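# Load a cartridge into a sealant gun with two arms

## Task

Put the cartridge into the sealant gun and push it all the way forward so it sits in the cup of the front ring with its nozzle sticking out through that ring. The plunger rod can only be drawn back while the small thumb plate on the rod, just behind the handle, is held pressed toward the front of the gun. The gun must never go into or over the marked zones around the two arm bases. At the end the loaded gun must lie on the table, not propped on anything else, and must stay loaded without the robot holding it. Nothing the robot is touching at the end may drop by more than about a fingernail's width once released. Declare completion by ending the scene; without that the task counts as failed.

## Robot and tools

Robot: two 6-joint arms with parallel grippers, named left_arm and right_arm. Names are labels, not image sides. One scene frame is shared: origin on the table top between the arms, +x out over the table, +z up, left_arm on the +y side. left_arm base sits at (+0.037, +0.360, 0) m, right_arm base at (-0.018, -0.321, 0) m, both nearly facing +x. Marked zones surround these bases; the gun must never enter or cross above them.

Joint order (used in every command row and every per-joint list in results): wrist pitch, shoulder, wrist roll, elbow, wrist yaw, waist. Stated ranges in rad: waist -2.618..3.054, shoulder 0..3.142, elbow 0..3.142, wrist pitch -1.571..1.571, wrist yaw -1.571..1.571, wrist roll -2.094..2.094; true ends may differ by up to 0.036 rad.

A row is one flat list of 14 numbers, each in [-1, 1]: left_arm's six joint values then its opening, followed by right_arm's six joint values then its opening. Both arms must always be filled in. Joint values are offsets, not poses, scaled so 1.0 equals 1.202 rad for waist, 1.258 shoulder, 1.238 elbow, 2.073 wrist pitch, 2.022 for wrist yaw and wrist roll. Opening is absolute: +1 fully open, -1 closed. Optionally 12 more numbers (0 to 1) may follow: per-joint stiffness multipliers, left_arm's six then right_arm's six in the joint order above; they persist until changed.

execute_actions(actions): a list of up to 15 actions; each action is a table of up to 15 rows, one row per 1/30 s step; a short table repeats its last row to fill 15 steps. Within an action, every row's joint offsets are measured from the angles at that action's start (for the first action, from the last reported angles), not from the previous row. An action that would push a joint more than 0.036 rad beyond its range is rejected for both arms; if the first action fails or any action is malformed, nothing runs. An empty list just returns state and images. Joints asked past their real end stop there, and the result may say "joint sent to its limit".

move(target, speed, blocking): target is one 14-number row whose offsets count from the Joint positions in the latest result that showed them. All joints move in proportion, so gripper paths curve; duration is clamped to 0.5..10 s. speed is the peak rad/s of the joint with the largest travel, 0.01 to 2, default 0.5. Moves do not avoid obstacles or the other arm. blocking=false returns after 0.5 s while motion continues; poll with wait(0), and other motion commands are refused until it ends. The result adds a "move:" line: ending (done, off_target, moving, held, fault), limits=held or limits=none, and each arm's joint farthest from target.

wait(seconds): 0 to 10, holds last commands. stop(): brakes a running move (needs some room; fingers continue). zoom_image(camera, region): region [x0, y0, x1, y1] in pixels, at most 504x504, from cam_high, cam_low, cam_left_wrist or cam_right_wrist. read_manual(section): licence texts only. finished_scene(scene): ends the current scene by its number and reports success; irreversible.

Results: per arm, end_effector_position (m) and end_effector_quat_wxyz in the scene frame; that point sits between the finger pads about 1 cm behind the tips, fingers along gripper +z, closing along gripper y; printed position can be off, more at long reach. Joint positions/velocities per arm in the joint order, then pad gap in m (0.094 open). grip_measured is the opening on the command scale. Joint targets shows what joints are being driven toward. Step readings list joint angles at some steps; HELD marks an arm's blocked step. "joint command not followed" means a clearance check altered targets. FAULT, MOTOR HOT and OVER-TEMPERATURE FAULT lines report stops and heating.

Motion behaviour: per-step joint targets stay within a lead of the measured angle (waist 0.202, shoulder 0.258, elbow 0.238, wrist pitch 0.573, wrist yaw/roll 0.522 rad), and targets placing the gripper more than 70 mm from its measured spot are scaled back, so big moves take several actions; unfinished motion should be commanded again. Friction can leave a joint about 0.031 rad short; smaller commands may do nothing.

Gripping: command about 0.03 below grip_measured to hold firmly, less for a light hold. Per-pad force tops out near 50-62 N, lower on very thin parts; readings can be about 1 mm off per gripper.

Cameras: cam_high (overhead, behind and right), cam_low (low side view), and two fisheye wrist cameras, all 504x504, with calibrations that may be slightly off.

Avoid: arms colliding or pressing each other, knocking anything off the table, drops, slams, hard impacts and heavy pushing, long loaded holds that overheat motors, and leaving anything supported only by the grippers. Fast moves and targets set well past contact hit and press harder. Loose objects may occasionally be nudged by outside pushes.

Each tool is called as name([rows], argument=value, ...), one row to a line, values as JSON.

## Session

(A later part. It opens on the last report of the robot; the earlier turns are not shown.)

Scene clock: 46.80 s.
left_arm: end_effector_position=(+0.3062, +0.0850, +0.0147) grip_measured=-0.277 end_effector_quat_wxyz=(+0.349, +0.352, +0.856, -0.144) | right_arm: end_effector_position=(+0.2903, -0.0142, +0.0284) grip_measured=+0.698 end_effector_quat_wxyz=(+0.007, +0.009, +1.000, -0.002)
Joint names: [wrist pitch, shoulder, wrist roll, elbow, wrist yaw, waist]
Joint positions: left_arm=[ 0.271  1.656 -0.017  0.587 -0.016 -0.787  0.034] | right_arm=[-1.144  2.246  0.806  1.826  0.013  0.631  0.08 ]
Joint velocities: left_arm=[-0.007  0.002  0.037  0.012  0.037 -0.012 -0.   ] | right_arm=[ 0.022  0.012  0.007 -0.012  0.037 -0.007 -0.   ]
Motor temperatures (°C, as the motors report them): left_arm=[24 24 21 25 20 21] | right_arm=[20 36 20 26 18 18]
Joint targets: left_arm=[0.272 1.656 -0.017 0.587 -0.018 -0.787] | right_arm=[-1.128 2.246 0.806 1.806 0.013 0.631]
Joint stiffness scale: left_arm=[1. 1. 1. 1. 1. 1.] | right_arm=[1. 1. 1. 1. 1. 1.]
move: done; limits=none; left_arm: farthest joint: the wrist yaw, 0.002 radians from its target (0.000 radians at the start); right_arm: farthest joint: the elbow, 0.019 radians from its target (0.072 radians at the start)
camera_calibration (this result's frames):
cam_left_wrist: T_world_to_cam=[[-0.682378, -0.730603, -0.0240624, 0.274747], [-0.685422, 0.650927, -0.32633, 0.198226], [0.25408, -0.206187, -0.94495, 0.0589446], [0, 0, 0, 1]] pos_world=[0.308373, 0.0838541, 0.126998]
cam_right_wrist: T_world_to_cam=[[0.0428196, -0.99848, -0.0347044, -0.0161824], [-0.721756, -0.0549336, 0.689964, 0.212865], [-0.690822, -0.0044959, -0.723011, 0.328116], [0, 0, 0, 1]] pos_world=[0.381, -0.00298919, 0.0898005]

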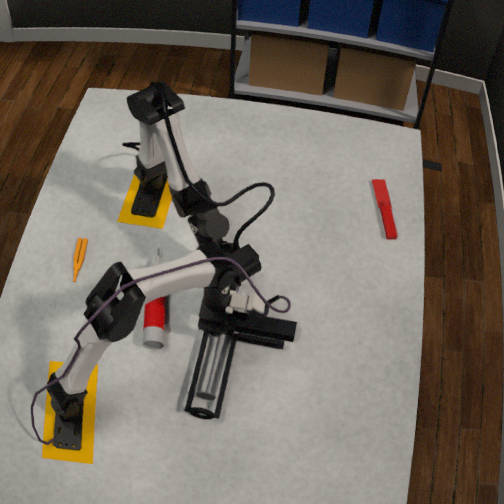

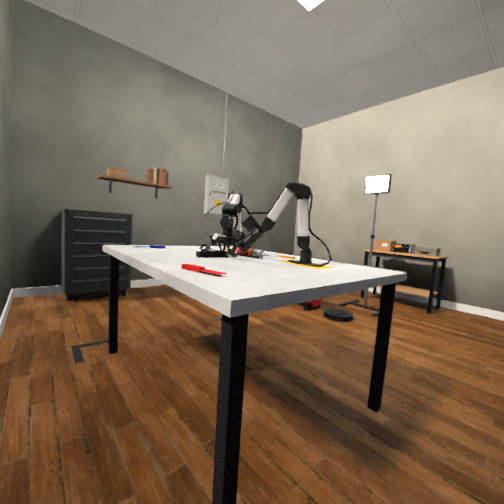

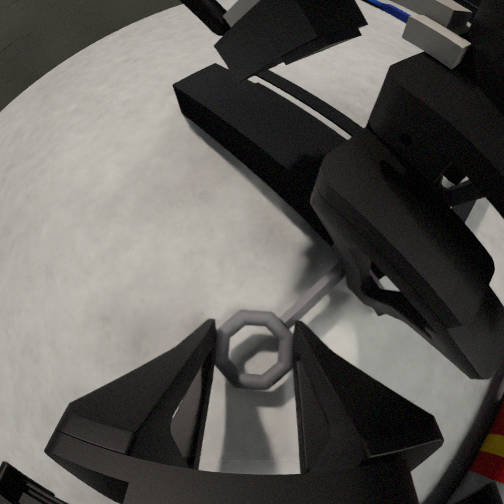

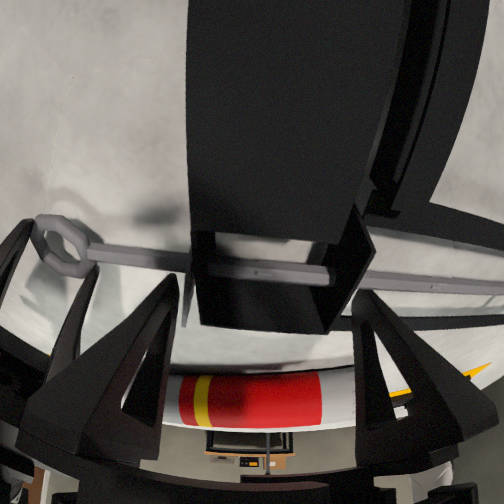

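move(target=[0,0,0,0,0,0,-0.31, 0,0,0,0,0,0,0.05])

move(target=[0.005,-0.09,0,-0.098,0,0.076,-0.31, 0,0,0,0,0,0,0.05], speed=0.08)

Scene clock: 48.07 s.
left_arm: end_effector_position=(+0.3060, +0.0843, +0.0151) grip_measured=-0.282 end_effector_quat_wxyz=(+0.349, +0.353, +0.856, -0.145) | right_arm: end_effector_position=(+0.2902, -0.0115, +0.0284) grip_measured=+0.167 end_effector_quat_wxyz=(+0.007, +0.009, +1.000, +0.003)
Joint names: [wrist pitch, shoulder, wrist roll, elbow, wrist yaw, waist]
Joint positions: left_arm=[ 0.273  1.656 -0.017  0.587 -0.014 -0.788  0.034] | right_arm=[-1.136  2.246  0.806  1.826  0.005  0.632  0.055]
Joint velocities: left_arm=[-0.022  0.007  0.081 -0.017  0.051 -0.012 -0.001] | right_arm=[-0.022  0.017  0.007  0.002 -0.022  0.002 -0.   ]
Motor temperatures (°C, as the motors report them): left_arm=[25 24 21 25 20 21] | right_arm=[20 36 20 26 18 18]
Joint targets: left_arm=[0.271 1.656 -0.017 0.587 -0.016 -0.787] | right_arm=[-1.144 2.246 0.806 1.826 0.013 0.631]
Joint stiffness scale: left_arm=[1. 1. 1. 1. 1. 1.] | right_arm=[1. 1. 1. 1. 1. 1.]
move: done; limits=none; left_arm: farthest joint: the wrist pitch, 0.002 radians from its target (0.000 radians at the start); right_arm: farthest joint: the wrist pitch, 0.008 radians from its target (0.000 radians at the start)
camera_calibration (this result's frames):
cam_left_wrist: T_world_to_cam=[[-0.684215, -0.728939, -0.022323, 0.274527], [-0.683736, 0.651832, -0.328056, 0.198061], [0.253683, -0.209197, -0.944395, 0.0595303], [0, 0, 0, 1]] pos_world=[0.308156, 0.0834645, 0.127323]
cam_right_wrist: T_world_to_cam=[[0.0444263, -0.99799, -0.0451961, -0.0136688], [-0.721825, -0.0633432, 0.689171, 0.21293], [-0.690649, 0.00200636, -0.723188, 0.328142], [0, 0, 0, 1]] pos_world=[0.380936, -0.000811996, 0.0899449]

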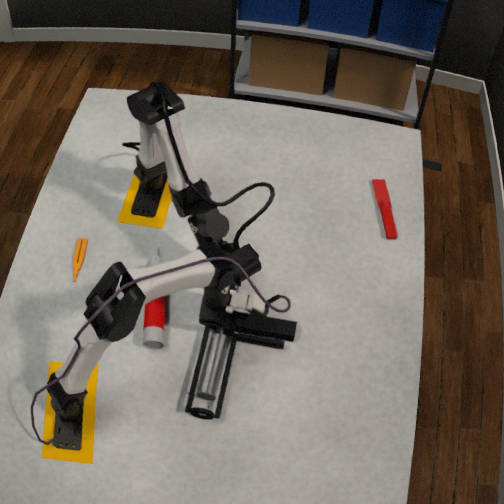

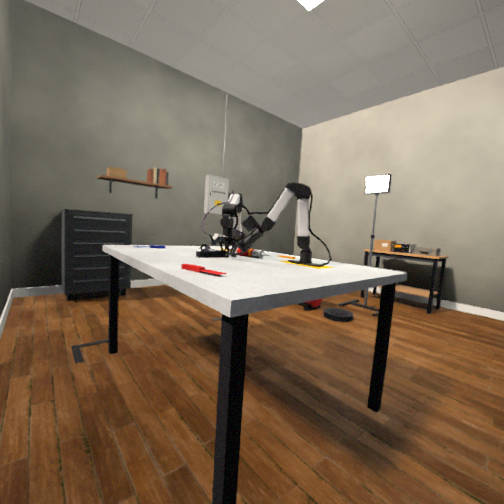

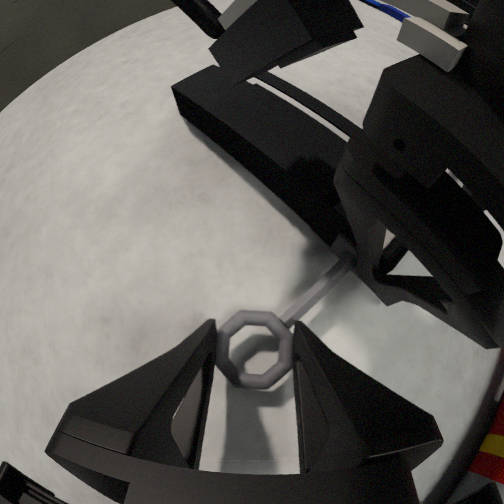

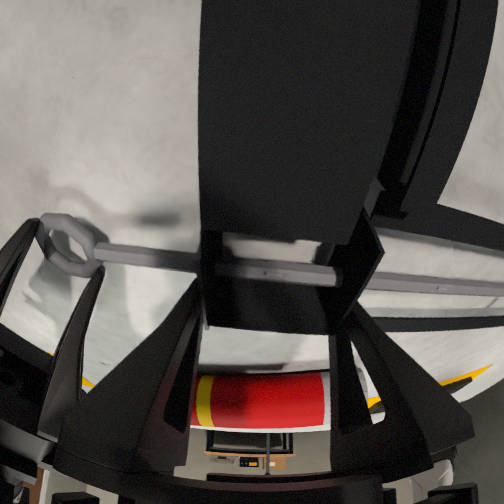

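Scene clock: 49.87 s.
left_arm: end_effector_position=(+0.3009, +0.1117, +0.0155) grip_measured=-0.286 end_effector_quat_wxyz=(+0.348, +0.339, +0.860, -0.154) | right_arm: end_effector_position=(+0.2870, -0.0087, +0.0284) grip_measured=+0.167 end_effector_quat_wxyz=(+0.004, -0.000, +1.000, +0.005)
Joint names: [wrist pitch, shoulder, wrist roll, elbow, wrist yaw, waist]
Joint positions: left_arm=[ 0.285  1.572 -0.003  0.496  0.037 -0.721  0.034] | right_arm=[-1.137  2.246  0.796  1.826 -0.001  0.64   0.055]
Joint velocities: left_arm=[ 0.022  0.012  0.022 -0.002  0.066 -0.007 -0.001] | right_arm=[-0.051 -0.007  0.007 -0.007  0.007  0.017 -0.001]
Motor temperatures (°C, as the motors report them): left_arm=[25 24 21 25 20 21] | right_arm=[20 36 20 26 18 18]
Joint targets: left_arm=[0.284 1.543 -0.017 0.466 -0.014 -0.696] | right_arm=[-1.136 2.246 0.806 1.826 0.006 0.632]
Joint stiffness scale: left_arm=[1. 1. 1. 1. 1. 1.] | right_arm=[1. 1. 1. 1. 1. 1.]
move: off_target (left_arm); limits=none; left_arm: farthest joint: the wrist yaw, 0.051 radians from its target (0.000 radians at the start); right_arm: farthest joint: the wrist roll, 0.010 radians from its target (0.000 radians at the start)
camera_calibration (this result's frames):
cam_left_wrist: T_world_to_cam=[[-0.669215, -0.743058, 0.00405115, 0.287752], [-0.701933, 0.630369, -0.331548, 0.184816], [0.243806, -0.224721, -0.94343, 0.0716666], [0, 0, 0, 1]] pos_world=[0.304824, 0.113419, 0.127722]
cam_right_wrist: T_world_to_cam=[[0.0613921, -0.996919, -0.0488129, -0.0155322], [-0.7171, -0.0780718, 0.692583, 0.20922], [-0.694261, -0.00751543, -0.719684, 0.326778], [0, 0, 0, 1]] pos_world=[0.377855, 0.00330574, 0.0895163]

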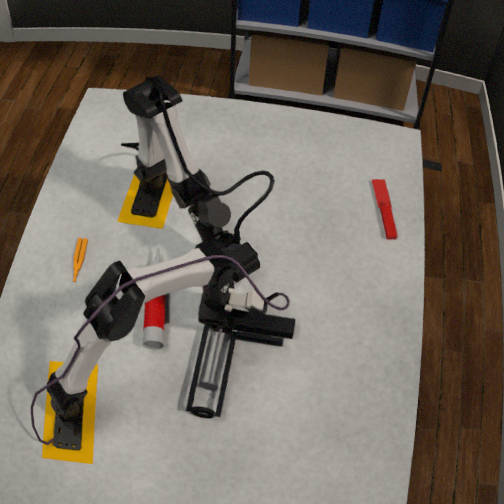

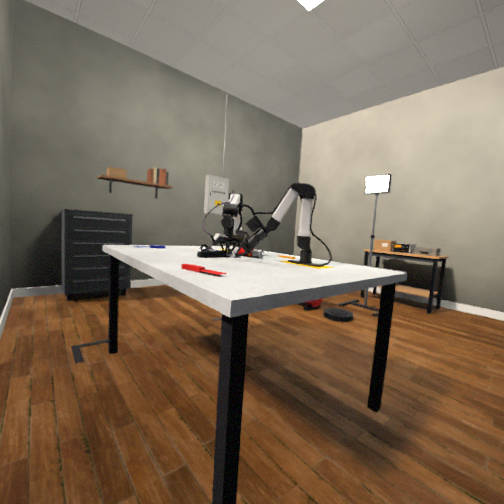

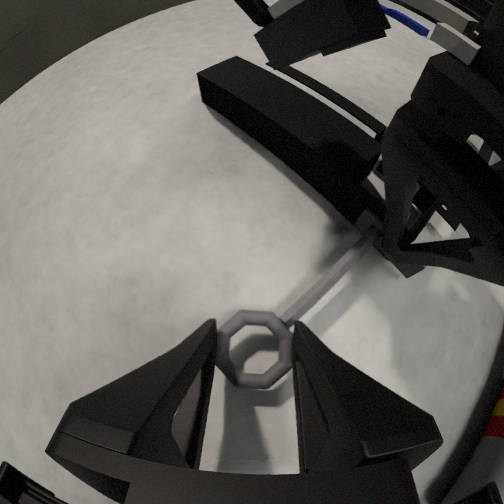

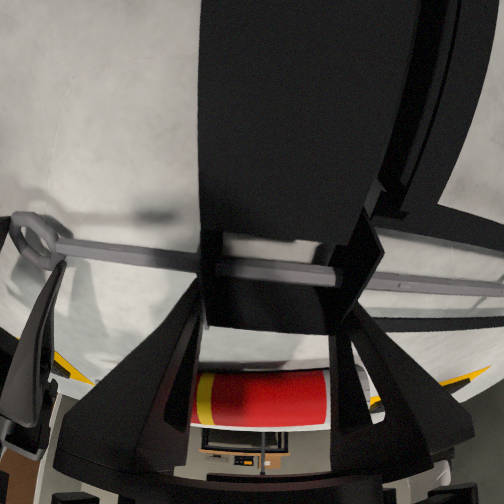

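move(target=[0,-0.085,0.062,-0.083,0.058,0.155,-0.31, 0,0,0,0,0,0,0.1], speed=0.1)

Scene clock: 52.83 s.
left_arm: end_effector_position=(+0.3035, +0.1496, +0.0149) grip_measured=-0.290 end_effector_quat_wxyz=(+0.345, +0.344, +0.857, -0.169) | right_arm: end_effector_position=(+0.2882, -0.0079, +0.0284) grip_measured=+0.167 end_effector_quat_wxyz=(+0.008, +0.002, +1.000, +0.005)
Joint names: [wrist pitch, shoulder, wrist roll, elbow, wrist yaw, waist]
Joint positions: left_arm=[ 0.282  1.494  0.112  0.414  0.184 -0.559  0.033] | right_arm=[-1.131  2.246  0.802  1.826  0.004  0.641  0.055]
Joint velocities: left_arm=[-0.081  0.007  0.051 -0.007 -0.007  0.012  0.   ] | right_arm=[ 0.007 -0.002  0.007 -0.012  0.007  0.002 -0.   ]
Motor temperatures (°C, as the motors report them): left_arm=[25 24 21 25 20 21] | right_arm=[20 37 20 26 18 18]
Joint targets: left_arm=[0.285 1.465 0.123 0.393 0.155 -0.535] | right_arm=[-1.137 2.246 0.796 1.826 -0.001 0.640]
Joint stiffness scale: left_arm=[1. 1. 1. 1. 1. 1.] | right_arm=[1. 1. 1. 1. 1. 1.]
move: off_target (left_arm); limits=none; left_arm: farthest joint: the wrist yaw, 0.030 radians from its target (0.117 radians at the start); right_arm: farthest joint: the wrist pitch, 0.006 radians from its target (0.000 radians at the start)
camera_calibration (this result's frames):
cam_left_wrist: T_world_to_cam=[[-0.685222, -0.727771, 0.0286427, 0.319834], [-0.691611, 0.63784, -0.338873, 0.158375], [0.228352, -0.252013, -0.940396, 0.0877253], [0, 0, 0, 1]] pos_world=[0.308659, 0.153856, 0.127004]
cam_right_wrist: T_world_to_cam=[[0.0571108, -0.997148, -0.0493472, -0.0135529], [-0.722435, -0.0753911, 0.687316, 0.211828], [-0.689076, -0.00360308, -0.72468, 0.326305], [0, 0, 0, 1]] pos_world=[0.378654, 0.0036314, 0.090205]

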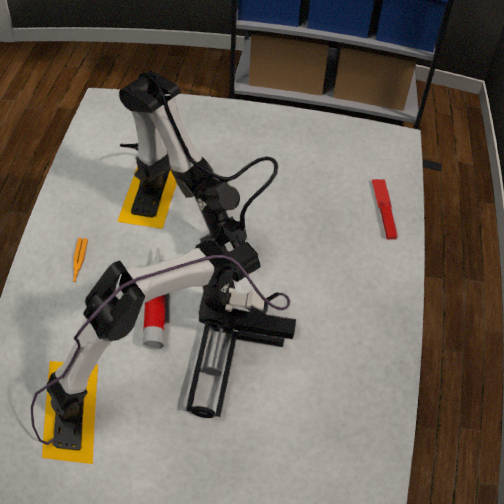

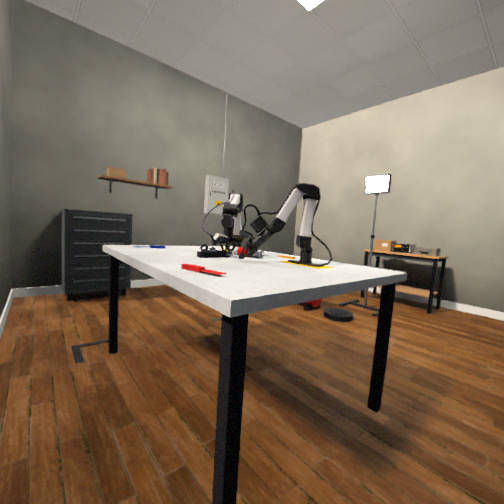

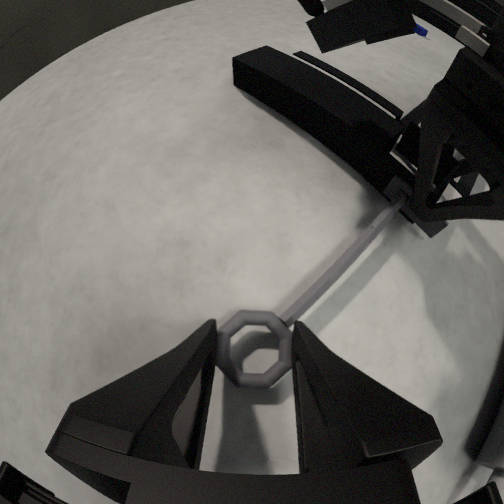

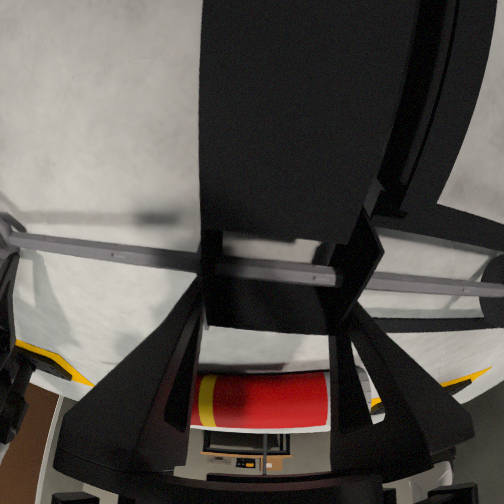

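move(target=[-0.045,-0.091,0.11,-0.06,0.047,0.2,-0.32, 0,0,0,0,0,0,0.1], speed=0.12)

Scene clock: 56.10 s.
left_arm: end_effector_position=(+0.3079, +0.1970, +0.0170) grip_measured=-0.290 end_effector_quat_wxyz=(+0.348, +0.353, +0.852, -0.167) | right_arm: end_effector_position=(+0.2903, -0.0064, +0.0299) grip_measured=+0.167 end_effector_quat_wxyz=(+0.013, +0.009, +1.000, +0.009)
Joint names: [wrist pitch, shoulder, wrist roll, elbow, wrist yaw, waist]
Joint positions: left_arm=[ 0.204  1.408  0.292  0.366  0.333 -0.347  0.033] | right_arm=[-1.122  2.243  0.815  1.826  0.007  0.641  0.055]
Joint velocities: left_arm=[-0.066 -0.002 -0.007 -0.002  0.007  0.002  0.   ] | right_arm=[-0.066  0.002 -0.007  0.012  0.007 -0.012 -0.001]
Motor temperatures (°C, as the motors report them): left_arm=[25 24 21 25 20 21] | right_arm=[20 37 20 27 18 18]
Joint targets: left_arm=[0.189 1.380 0.334 0.340 0.279 -0.319] | right_arm=[-1.131 2.246 0.802 1.826 0.004 0.641]
Joint stiffness scale: left_arm=[1. 1. 1. 1. 1. 1.] | right_arm=[1. 1. 1. 1. 1. 1.]
move: off_target (left_arm); limits=none; left_arm: farthest joint: the wrist yaw, 0.054 radians from its target (0.095 radians at the start); right_arm: farthest joint: the wrist roll, 0.013 radians from its target (0.000 radians at the start)
camera_calibration (this result's frames):
cam_left_wrist: T_world_to_cam=[[-0.697283, -0.716615, 0.0161252, 0.35898], [-0.677334, 0.651367, -0.341964, 0.124857], [0.234553, -0.249368, -0.939575, 0.0982009], [0, 0, 0, 1]] pos_world=[0.311847, 0.200411, 0.129175]
cam_right_wrist: T_world_to_cam=[[0.0446685, -0.997419, -0.0562125, -0.00829003], [-0.730576, -0.0709926, 0.679131, 0.215067], [-0.681369, 0.0107317, -0.731861, 0.326913], [0, 0, 0, 1]] pos_world=[0.380241, 0.00349117, 0.0927304]

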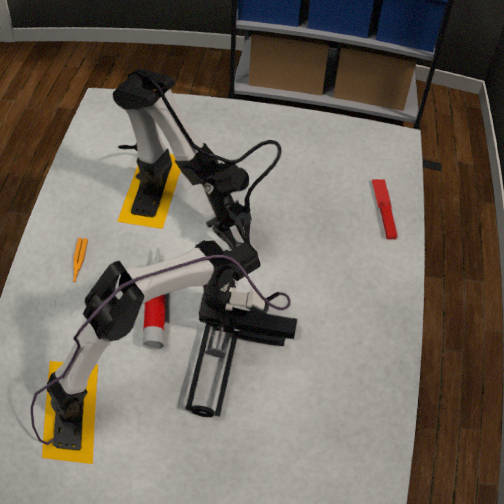

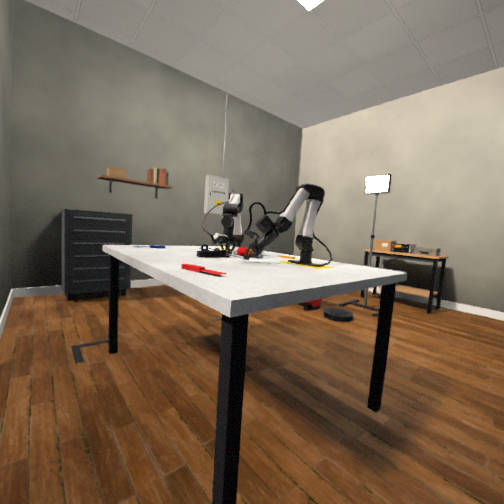

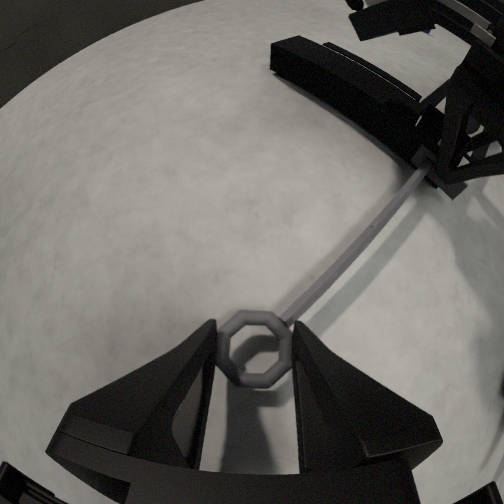

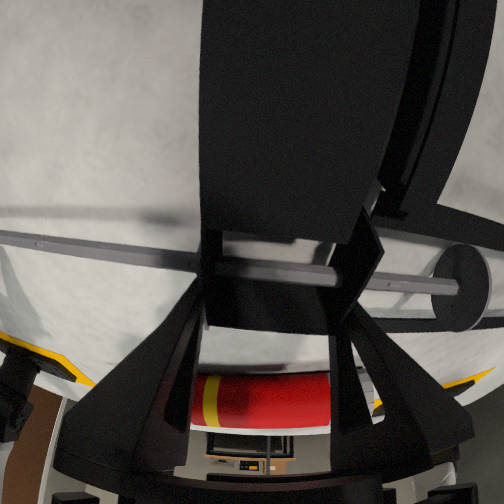

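move(target=[-0.05,-0.045,0.088,-0.028,0.037,0.165,-0.32, 0,0,0,0,0,0,0.1], speed=0.1)

Scene clock: 59.47 s.
left_arm: end_effector_position=(+0.3140, +0.2420, +0.0140) grip_measured=-0.317 end_effector_quat_wxyz=(+0.343, +0.353, +0.859, -0.144) | right_arm: end_effector_position=(+0.2897, -0.0059, +0.0302) grip_measured=+0.167 end_effector_quat_wxyz=(+0.014, +0.007, +1.000, +0.008)
Joint names: [wrist pitch, shoulder, wrist roll, elbow, wrist yaw, waist]
Joint positions: left_arm=[ 0.105  1.378  0.462  0.366  0.408 -0.158  0.032] | right_arm=[-1.123  2.242  0.814  1.826  0.01   0.644  0.055]
Joint velocities: left_arm=[-0.095  0.002 -0.022  0.017 -0.022  0.002  0.001] | right_arm=[ 0.007 -0.012 -0.051 -0.002  0.007 -0.017 -0.   ]
Motor temperatures (°C, as the motors report them): left_arm=[25 25 21 25 20 21] | right_arm=[20 38 20 27 18 18]
Joint targets: left_arm=[0.100 1.351 0.470 0.331 0.408 -0.148] | right_arm=[-1.123 2.243 0.815 1.826 0.007 0.641]
Joint stiffness scale: left_arm=[1. 1. 1. 1. 1. 1.] | right_arm=[1. 1. 1. 1. 1. 1.]
move: off_target (left_arm); limits=none; left_arm: farthest joint: the elbow, 0.035 radians from its target (0.035 radians at the start); right_arm: farthest joint: the waist, 0.003 radians from its target (0.000 radians at the start)
camera_calibration (this result's frames):
cam_left_wrist: T_world_to_cam=[[-0.683467, -0.729707, -0.0200005, 0.394894], [-0.68822, 0.653259, -0.315603, 0.101309], [0.243363, -0.20194, -0.94868, 0.0910551], [0, 0, 0, 1]] pos_world=[0.317461, 0.240363, 0.126254]
cam_right_wrist: T_world_to_cam=[[0.0484991, -0.997364, -0.0539676, -0.00893512], [-0.731801, -0.0722548, 0.677677, 0.214786], [-0.67979, 0.00662687, -0.733377, 0.326248], [0, 0, 0, 1]] pos_world=[0.379394, 0.00444573, 0.0932252]

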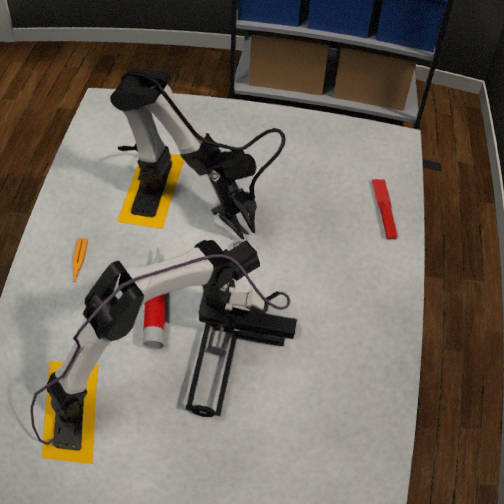

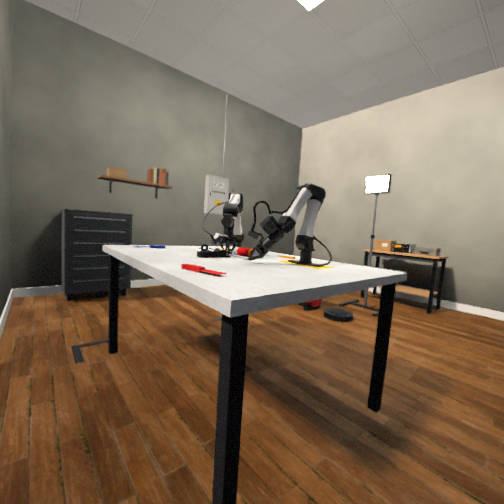

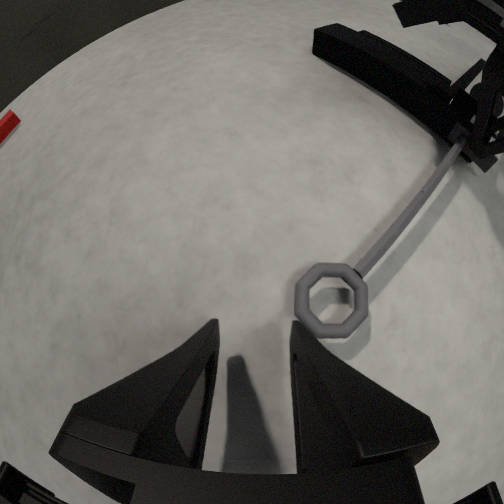

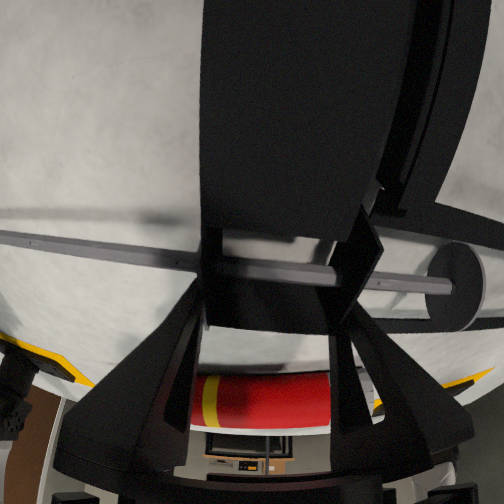

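move(target=[0,-0.15,0,0.05,0,0.05,-0.3, 0,0,0,0,0,0,0.1], speed=0.3)

Scene clock: 61.40 s.
left_arm: end_effector_position=(+0.3420, +0.2534, +0.0742) grip_measured=-0.303 end_effector_quat_wxyz=(+0.435, +0.339, +0.827, -0.112) | right_arm: end_effector_position=(+0.2897, -0.0059, +0.0302) grip_measured=+0.167 end_effector_quat_wxyz=(+0.014, +0.007, +1.000, +0.008)
Joint names: [wrist pitch, shoulder, wrist roll, elbow, wrist yaw, waist]
Joint positions: left_arm=[ 0.099  1.209  0.463  0.402  0.408 -0.107  0.033] | right_arm=[-1.123  2.242  0.814  1.826  0.01   0.644  0.055]
Joint velocities: left_arm=[-0.051 -0.007 -0.066 -0.017  0.007  0.002 -0.   ] | right_arm=[-0.037 -0.007  0.051 -0.002 -0.037 -0.002 -0.   ]
Motor temperatures (°C, as the motors report them): left_arm=[25 25 21 25 20 21] | right_arm=[20 38 20 27 18 18]
Joint targets: left_arm=[0.105 1.189 0.462 0.428 0.408 -0.098] | right_arm=[-1.123 2.242 0.814 1.826 0.010 0.644]
Joint stiffness scale: left_arm=[1. 1. 1. 1. 1. 1.] | right_arm=[1. 1. 1. 1. 1. 1.]
move: off_target (left_arm); limits=none; left_arm: farthest joint: the elbow, 0.026 radians from its target (0.062 radians at the start); right_arm: farthest joint: the waist, 0.000 radians from its target (0.000 radians at the start)
camera_calibration (this result's frames):
cam_left_wrist: T_world_to_cam=[[-0.631109, -0.765089, -0.12783, 0.422581], [-0.642771, 0.608061, -0.465949, 0.139192], [0.43422, -0.211899, -0.875529, 0.0754561], [0, 0, 0, 1]] pos_world=[0.323399, 0.254663, 0.184939]
cam_right_wrist: T_world_to_cam=[[0.0484991, -0.997364, -0.0539676, -0.00893512], [-0.731801, -0.0722548, 0.677677, 0.214786], [-0.67979, 0.00662687, -0.733377, 0.326248], [0, 0, 0, 1]] pos_world=[0.379394, 0.00444573, 0.0932252]

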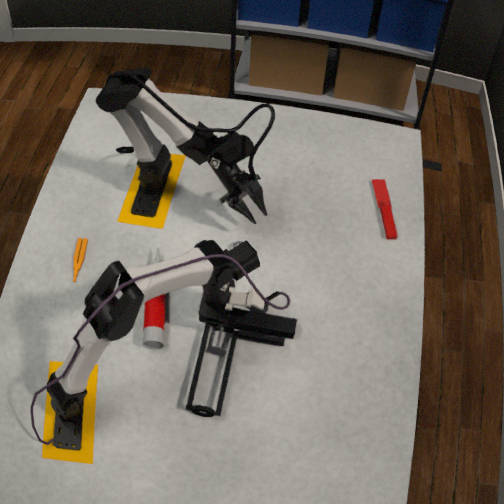

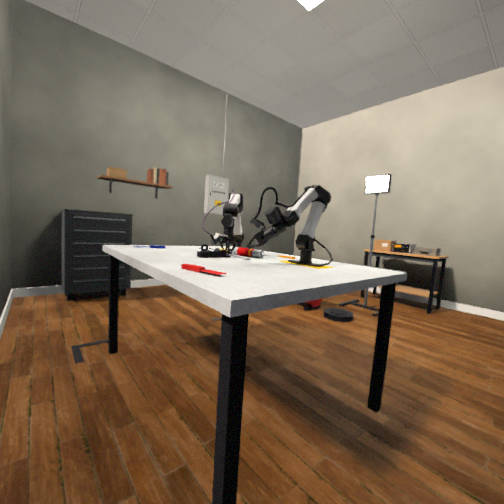

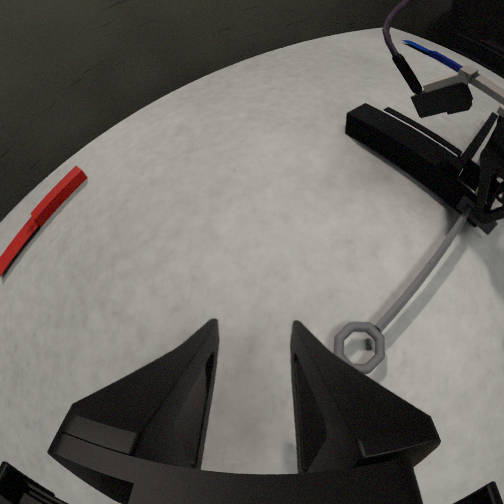

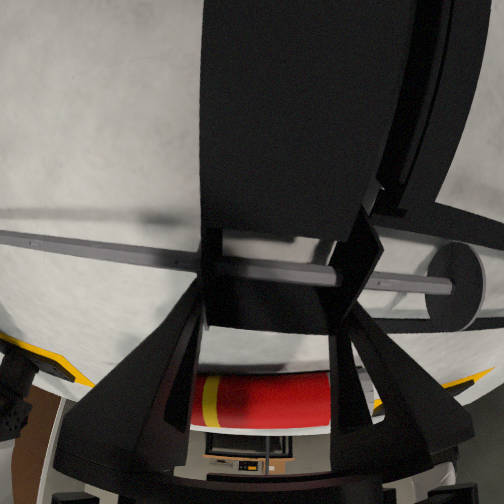

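Deltas: pitch −1.169, sh .594, roll .5, elbow .90, yaw −.408, waist −.483.

move(target=[-0.568,0.482,0.25,0.75,-0.205,-0.408,-0.1, 0,0,0,0,0,0,0.1], speed=0.6)

Scene clock: 64.43 s.
left_arm: end_effector_position=(+0.3036, +0.1745, +0.0599) grip_measured=-0.103 end_effector_quat_wxyz=(+0.002, +0.707, +0.707, +0.000) | right_arm: end_effector_position=(+0.2897, -0.0059, +0.0302) grip_measured=+0.167 end_effector_quat_wxyz=(+0.014, +0.007, +1.000, +0.008)
Joint names: [wrist pitch, shoulder, wrist roll, elbow, wrist yaw, waist]
Joint positions: left_arm=[-1.067  1.8    0.961  1.3    0.    -0.592  0.042] | right_arm=[-1.123  2.242  0.814  1.826  0.01   0.644  0.055]
Joint velocities: left_arm=[-0.051 -0.002  0.037  0.007  0.037  0.017  0.   ] | right_arm=[ 0.022 -0.007 -0.007 -0.032  0.022 -0.017 -0.   ]
Motor temperatures (°C, as the motors report them): left_arm=[25 24 21 25 20 21] | right_arm=[20 39 20 27 18 18]
Joint targets: left_arm=[-1.079 1.815 0.968 1.331 -0.007 -0.597] | right_arm=[-1.123 2.242 0.814 1.826 0.010 0.644]
Joint stiffness scale: left_arm=[1. 1. 1. 1. 1. 1.] | right_arm=[1. 1. 1. 1. 1. 1.]
move: off_target (left_arm); limits=none; left_arm: farthest joint: the elbow, 0.031 radians from its target (0.928 radians at the start); right_arm: farthest joint: the waist, 0.000 radians from its target (0.000 radians at the start)
camera_calibration (this result's frames):
cam_left_wrist: T_world_to_cam=[[-0.999164, -0.00434128, -0.0406507, 0.309923], [-0.0212173, 0.905013, 0.424854, -0.138076], [0.034945, 0.425361, -0.904349, 0.0745666], [0, 0, 0, 1]] pos_world=[0.304128, 0.0945881, 0.138695]
cam_right_wrist: T_world_to_cam=[[0.0484991, -0.997364, -0.0539676, -0.00893512], [-0.731801, -0.0722548, 0.677677, 0.214786], [-0.67979, 0.00662687, -0.733377, 0.326248], [0, 0, 0, 1]] pos_world=[0.379394, 0.00444573, 0.0932252]

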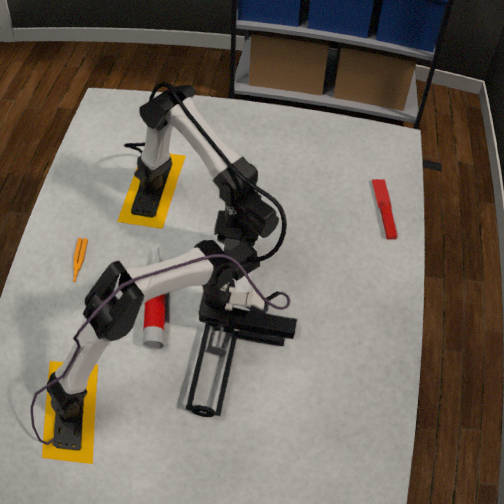

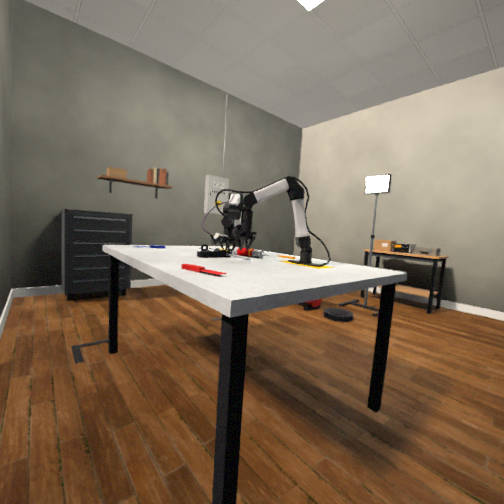

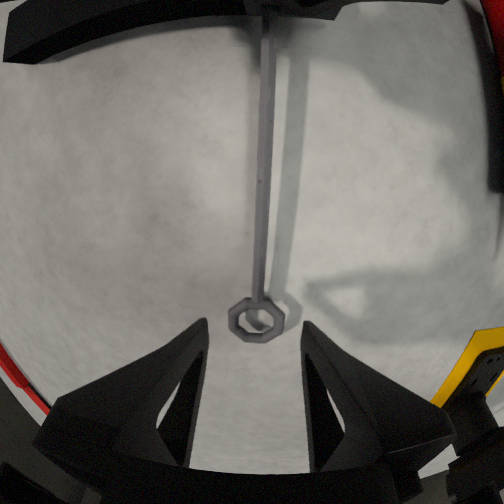

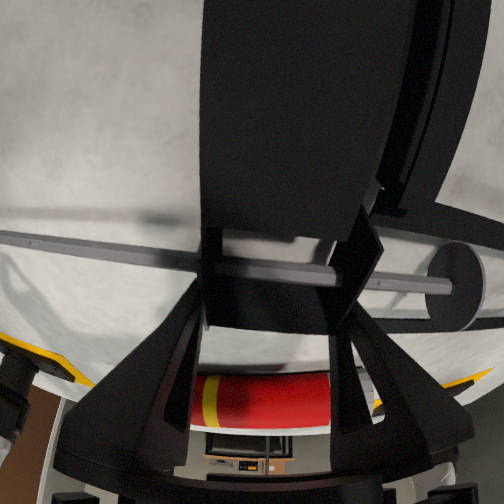

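move(target=[0.098,0.053,0,-0.125,0,-0.015,-0.1, 0,0,0,0,0,0,0.1], speed=0.15)

Scene clock: 66.83 s.
left_arm: end_effector_position=(+0.2997, +0.1739, +0.0122) grip_measured=-0.103 end_effector_quat_wxyz=(+0.001, +0.710, +0.704, +0.000) | right_arm: end_effector_position=(+0.2897, -0.0059, +0.0302) grip_measured=+0.167 end_effector_quat_wxyz=(+0.014, +0.007, +1.000, +0.008)
Joint names: [wrist pitch, shoulder, wrist roll, elbow, wrist yaw, waist]
Joint positions: left_arm=[-0.881  1.853  0.962  1.166  0.    -0.6    0.042] | right_arm=[-1.123  2.242  0.814  1.826  0.01   0.644  0.055]
Joint velocities: left_arm=[-0.022  0.017 -0.007 -0.012 -0.022 -0.007 -0.   ] | right_arm=[-0.037 -0.002 -0.037  0.007 -0.081 -0.002 -0.   ]
Motor temperatures (°C, as the motors report them): left_arm=[25 25 21 25 20 21] | right_arm=[20 39 20 27 18 18]
Joint targets: left_arm=[-0.864 1.867 0.962 1.145 0.001 -0.610] | right_arm=[-1.123 2.242 0.814 1.826 0.010 0.644]
Joint stiffness scale: left_arm=[1. 1. 1. 1. 1. 1.] | right_arm=[1. 1. 1. 1. 1. 1.]
move: off_target (left_arm); limits=none; left_arm: farthest joint: the elbow, 0.021 radians from its target (0.154 radians at the start); right_arm: farthest joint: the waist, 0.000 radians from its target (0.000 radians at the start)
camera_calibration (this result's frames):
cam_left_wrist: T_world_to_cam=[[-0.999176, 0.00443436, -0.0403398, 0.302603], [-0.0131442, 0.90507, 0.425059, -0.119814], [0.0383952, 0.425239, -0.904266, 0.0308752], [0, 0, 0, 1]] pos_world=[0.299593, 0.0939693, 0.0910545]
cam_right_wrist: T_world_to_cam=[[0.0484991, -0.997364, -0.0539676, -0.00893512], [-0.731801, -0.0722548, 0.677677, 0.214786], [-0.67979, 0.00662687, -0.733377, 0.326248], [0, 0, 0, 1]] pos_world=[0.379394, 0.00444573, 0.0932252]

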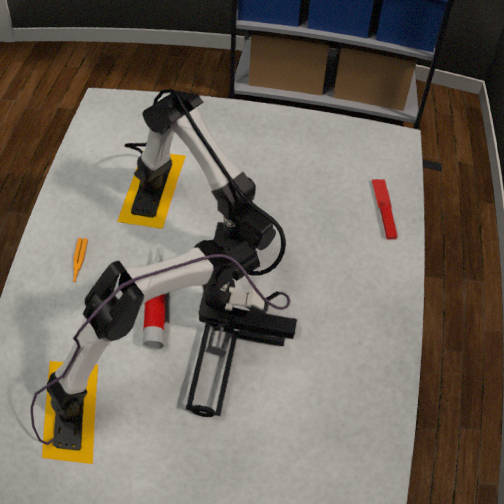

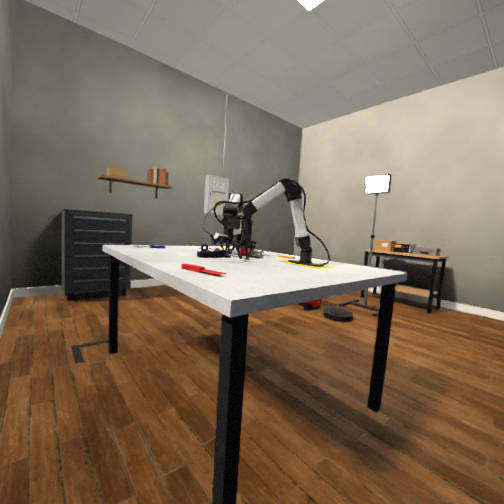

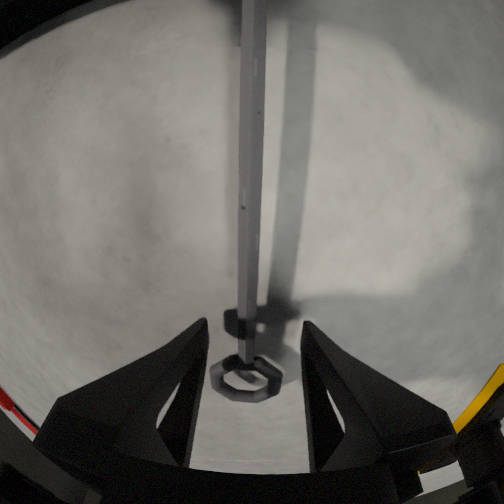

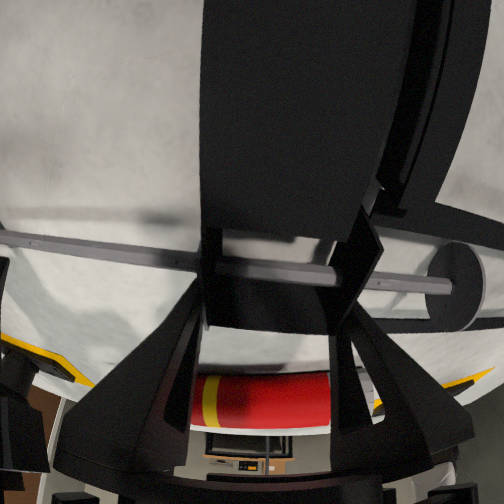

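Probably still a bit high; lower 8 mm, then close.

move(target=[0.026,0.02,0,-0.034,0,0,-0.1, 0,0,0,0,0,0,0.1], speed=0.06)

move(target=[0,0,0,0,0,0,-0.95, 0,0,0,0,0,0,0.1])

Scene clock: 68.33 s.
left_arm: end_effector_position=(+0.3001, +0.1737, +0.0048) grip_measured=-0.103 end_effector_quat_wxyz=(+0.004, +0.710, +0.704, +0.001) | right_arm: end_effector_position=(+0.2897, -0.0059, +0.0302) grip_measured=+0.167 end_effector_quat_wxyz=(+0.014, +0.007, +1.000, +0.008)
Joint names: [wrist pitch, shoulder, wrist roll, elbow, wrist yaw, waist]
Joint positions: left_arm=[-0.847  1.863  0.962  1.146  0.    -0.6    0.042] | right_arm=[-1.123  2.242  0.814  1.826  0.01   0.644  0.055]
Joint velocities: left_arm=[-0.022  0.007 -0.037  0.002  0.007  0.012  0.001] | right_arm=[-0.007 -0.007 -0.037  0.002 -0.022  0.007  0.   ]
Motor temperatures (°C, as the motors report them): left_arm=[24 25 21 25 20 21] | right_arm=[20 40 20 27 18 18]
Joint targets: left_arm=[-0.827 1.878 0.962 1.124 0.000 -0.600] | right_arm=[-1.123 2.242 0.814 1.826 0.010 0.644]
Joint stiffness scale: left_arm=[1. 1. 1. 1. 1. 1.] | right_arm=[1. 1. 1. 1. 1. 1.]
move: off_target (left_arm); limits=none; left_arm: farthest joint: the elbow, 0.022 radians from its target (0.042 radians at the start); right_arm: farthest joint: the waist, 0.000 radians from its target (0.000 radians at the start)
camera_calibration (this result's frames):
cam_left_wrist: T_world_to_cam=[[-0.999005, 0.00431269, -0.0443917, 0.302609], [-0.0148573, 0.906287, 0.422401, -0.116122], [0.0420533, 0.42264, -0.905321, 0.023576], [0, 0, 0, 1]] pos_world=[0.299591, 0.0939708, 0.0838273]
cam_right_wrist: T_world_to_cam=[[0.0484991, -0.997364, -0.0539676, -0.00893512], [-0.731801, -0.0722548, 0.677677, 0.214786], [-0.67979, 0.00662687, -0.733377, 0.326248], [0, 0, 0, 1]] pos_world=[0.379394, 0.00444573, 0.0932252]

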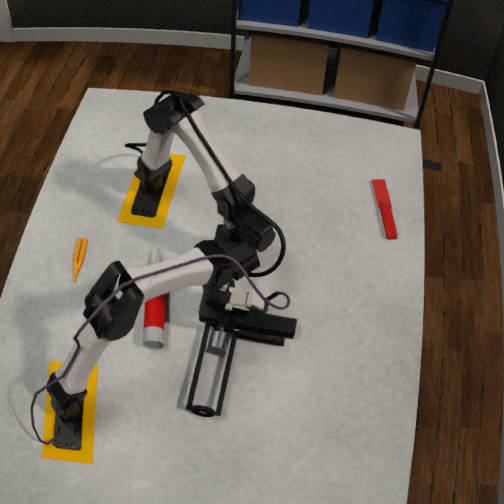

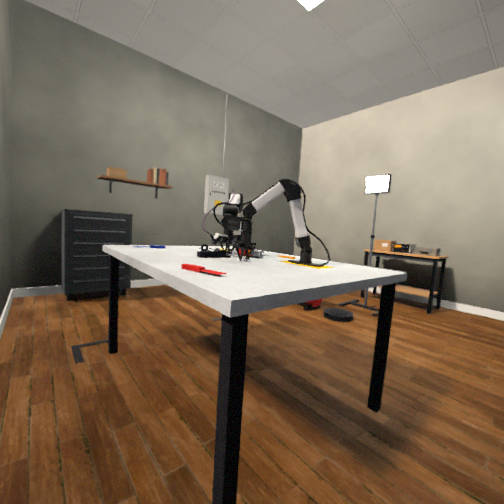

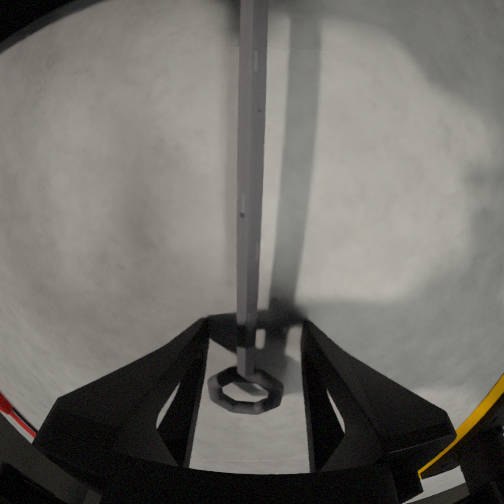

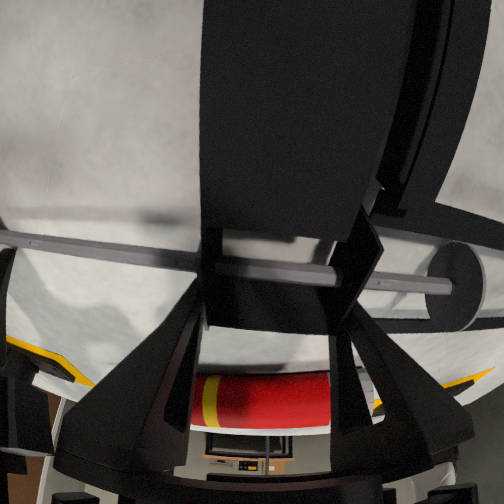

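Scene clock: 68.83 s.
left_arm: end_effector_position=(+0.3008, +0.1735, +0.0048) grip_measured=-0.869 end_effector_quat_wxyz=(+0.005, +0.711, +0.703, +0.002) | right_arm: end_effector_position=(+0.2887, -0.0061, +0.0302) grip_measured=+0.167 end_effector_quat_wxyz=(+0.013, +0.002, +1.000, +0.007)
Joint names: [wrist pitch, shoulder, wrist roll, elbow, wrist yaw, waist]
Joint positions: left_arm=[-0.843  1.863  0.963  1.146 -0.001 -0.6    0.006] | right_arm=[-1.126  2.242  0.806  1.826  0.008  0.645  0.055]
Joint velocities: left_arm=[ 0.007 -0.012 -0.007  0.022 -0.037  0.002 -0.   ] | right_arm=[-0.037 -0.007  0.007  0.012  0.007 -0.007 -0.002]
Motor temperatures (°C, as the motors report them): left_arm=[24 25 21 25 20 21] | right_arm=[20 40 20 27 18 18]
Joint targets: left_arm=[-0.846 1.863 0.962 1.146 0.000 -0.600] | right_arm=[-1.123 2.242 0.814 1.826 0.010 0.644]
Joint stiffness scale: left_arm=[1. 1. 1. 1. 1. 1.] | right_arm=[1. 1. 1. 1. 1. 1.]
move: done; limits=none; left_arm: farthest joint: the wrist pitch, 0.004 radians from its target (0.000 radians at the start); right_arm: farthest joint: the wrist roll, 0.008 radians from its target (0.000 radians at the start)
camera_calibration (this result's frames):
cam_left_wrist: T_world_to_cam=[[-0.998842, 0.00579914, -0.0477699, 0.303082], [-0.0149137, 0.906526, 0.421887, -0.115936], [0.0457512, 0.422111, -0.905389, 0.0226234], [0, 0, 0, 1]] pos_world=[0.299967, 0.0937915, 0.0838729]
cam_right_wrist: T_world_to_cam=[[0.0575046, -0.996949, -0.0527782, -0.0116451], [-0.729011, -0.0780508, 0.680038, 0.213186], [-0.682082, -0.000629434, -0.731275, 0.326139], [0, 0, 0, 1]] pos_world=[0.378539, 0.00523506, 0.0929082]

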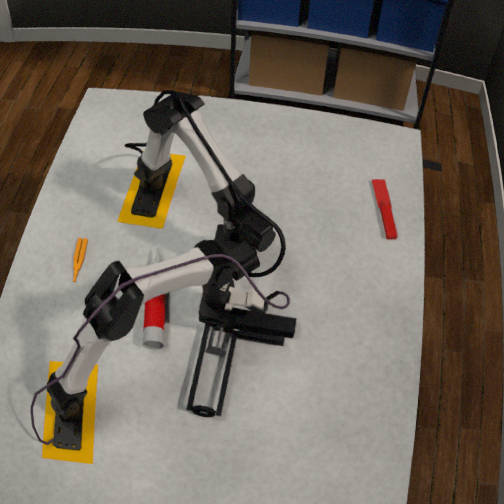

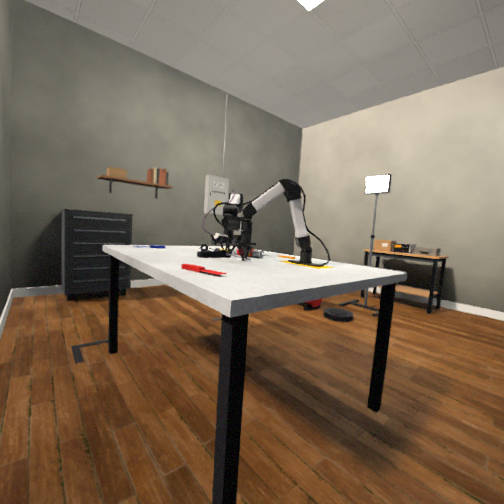

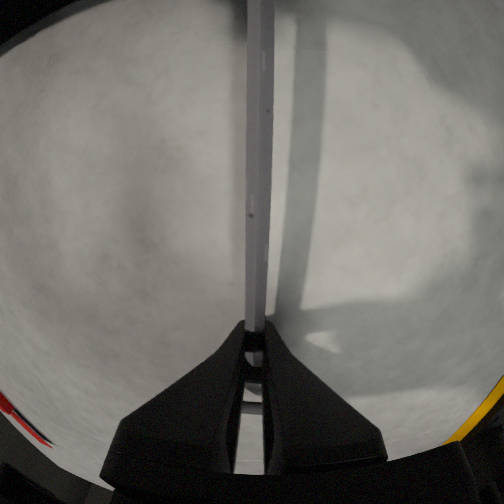

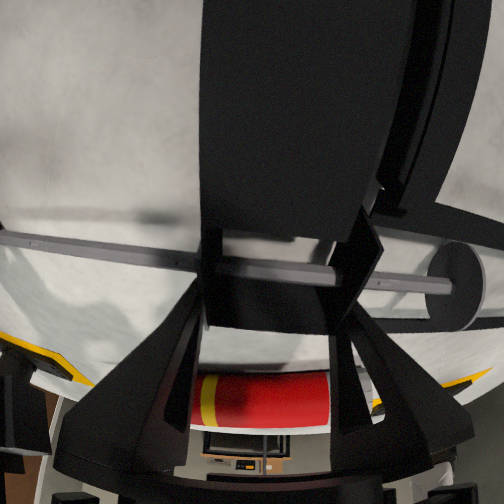

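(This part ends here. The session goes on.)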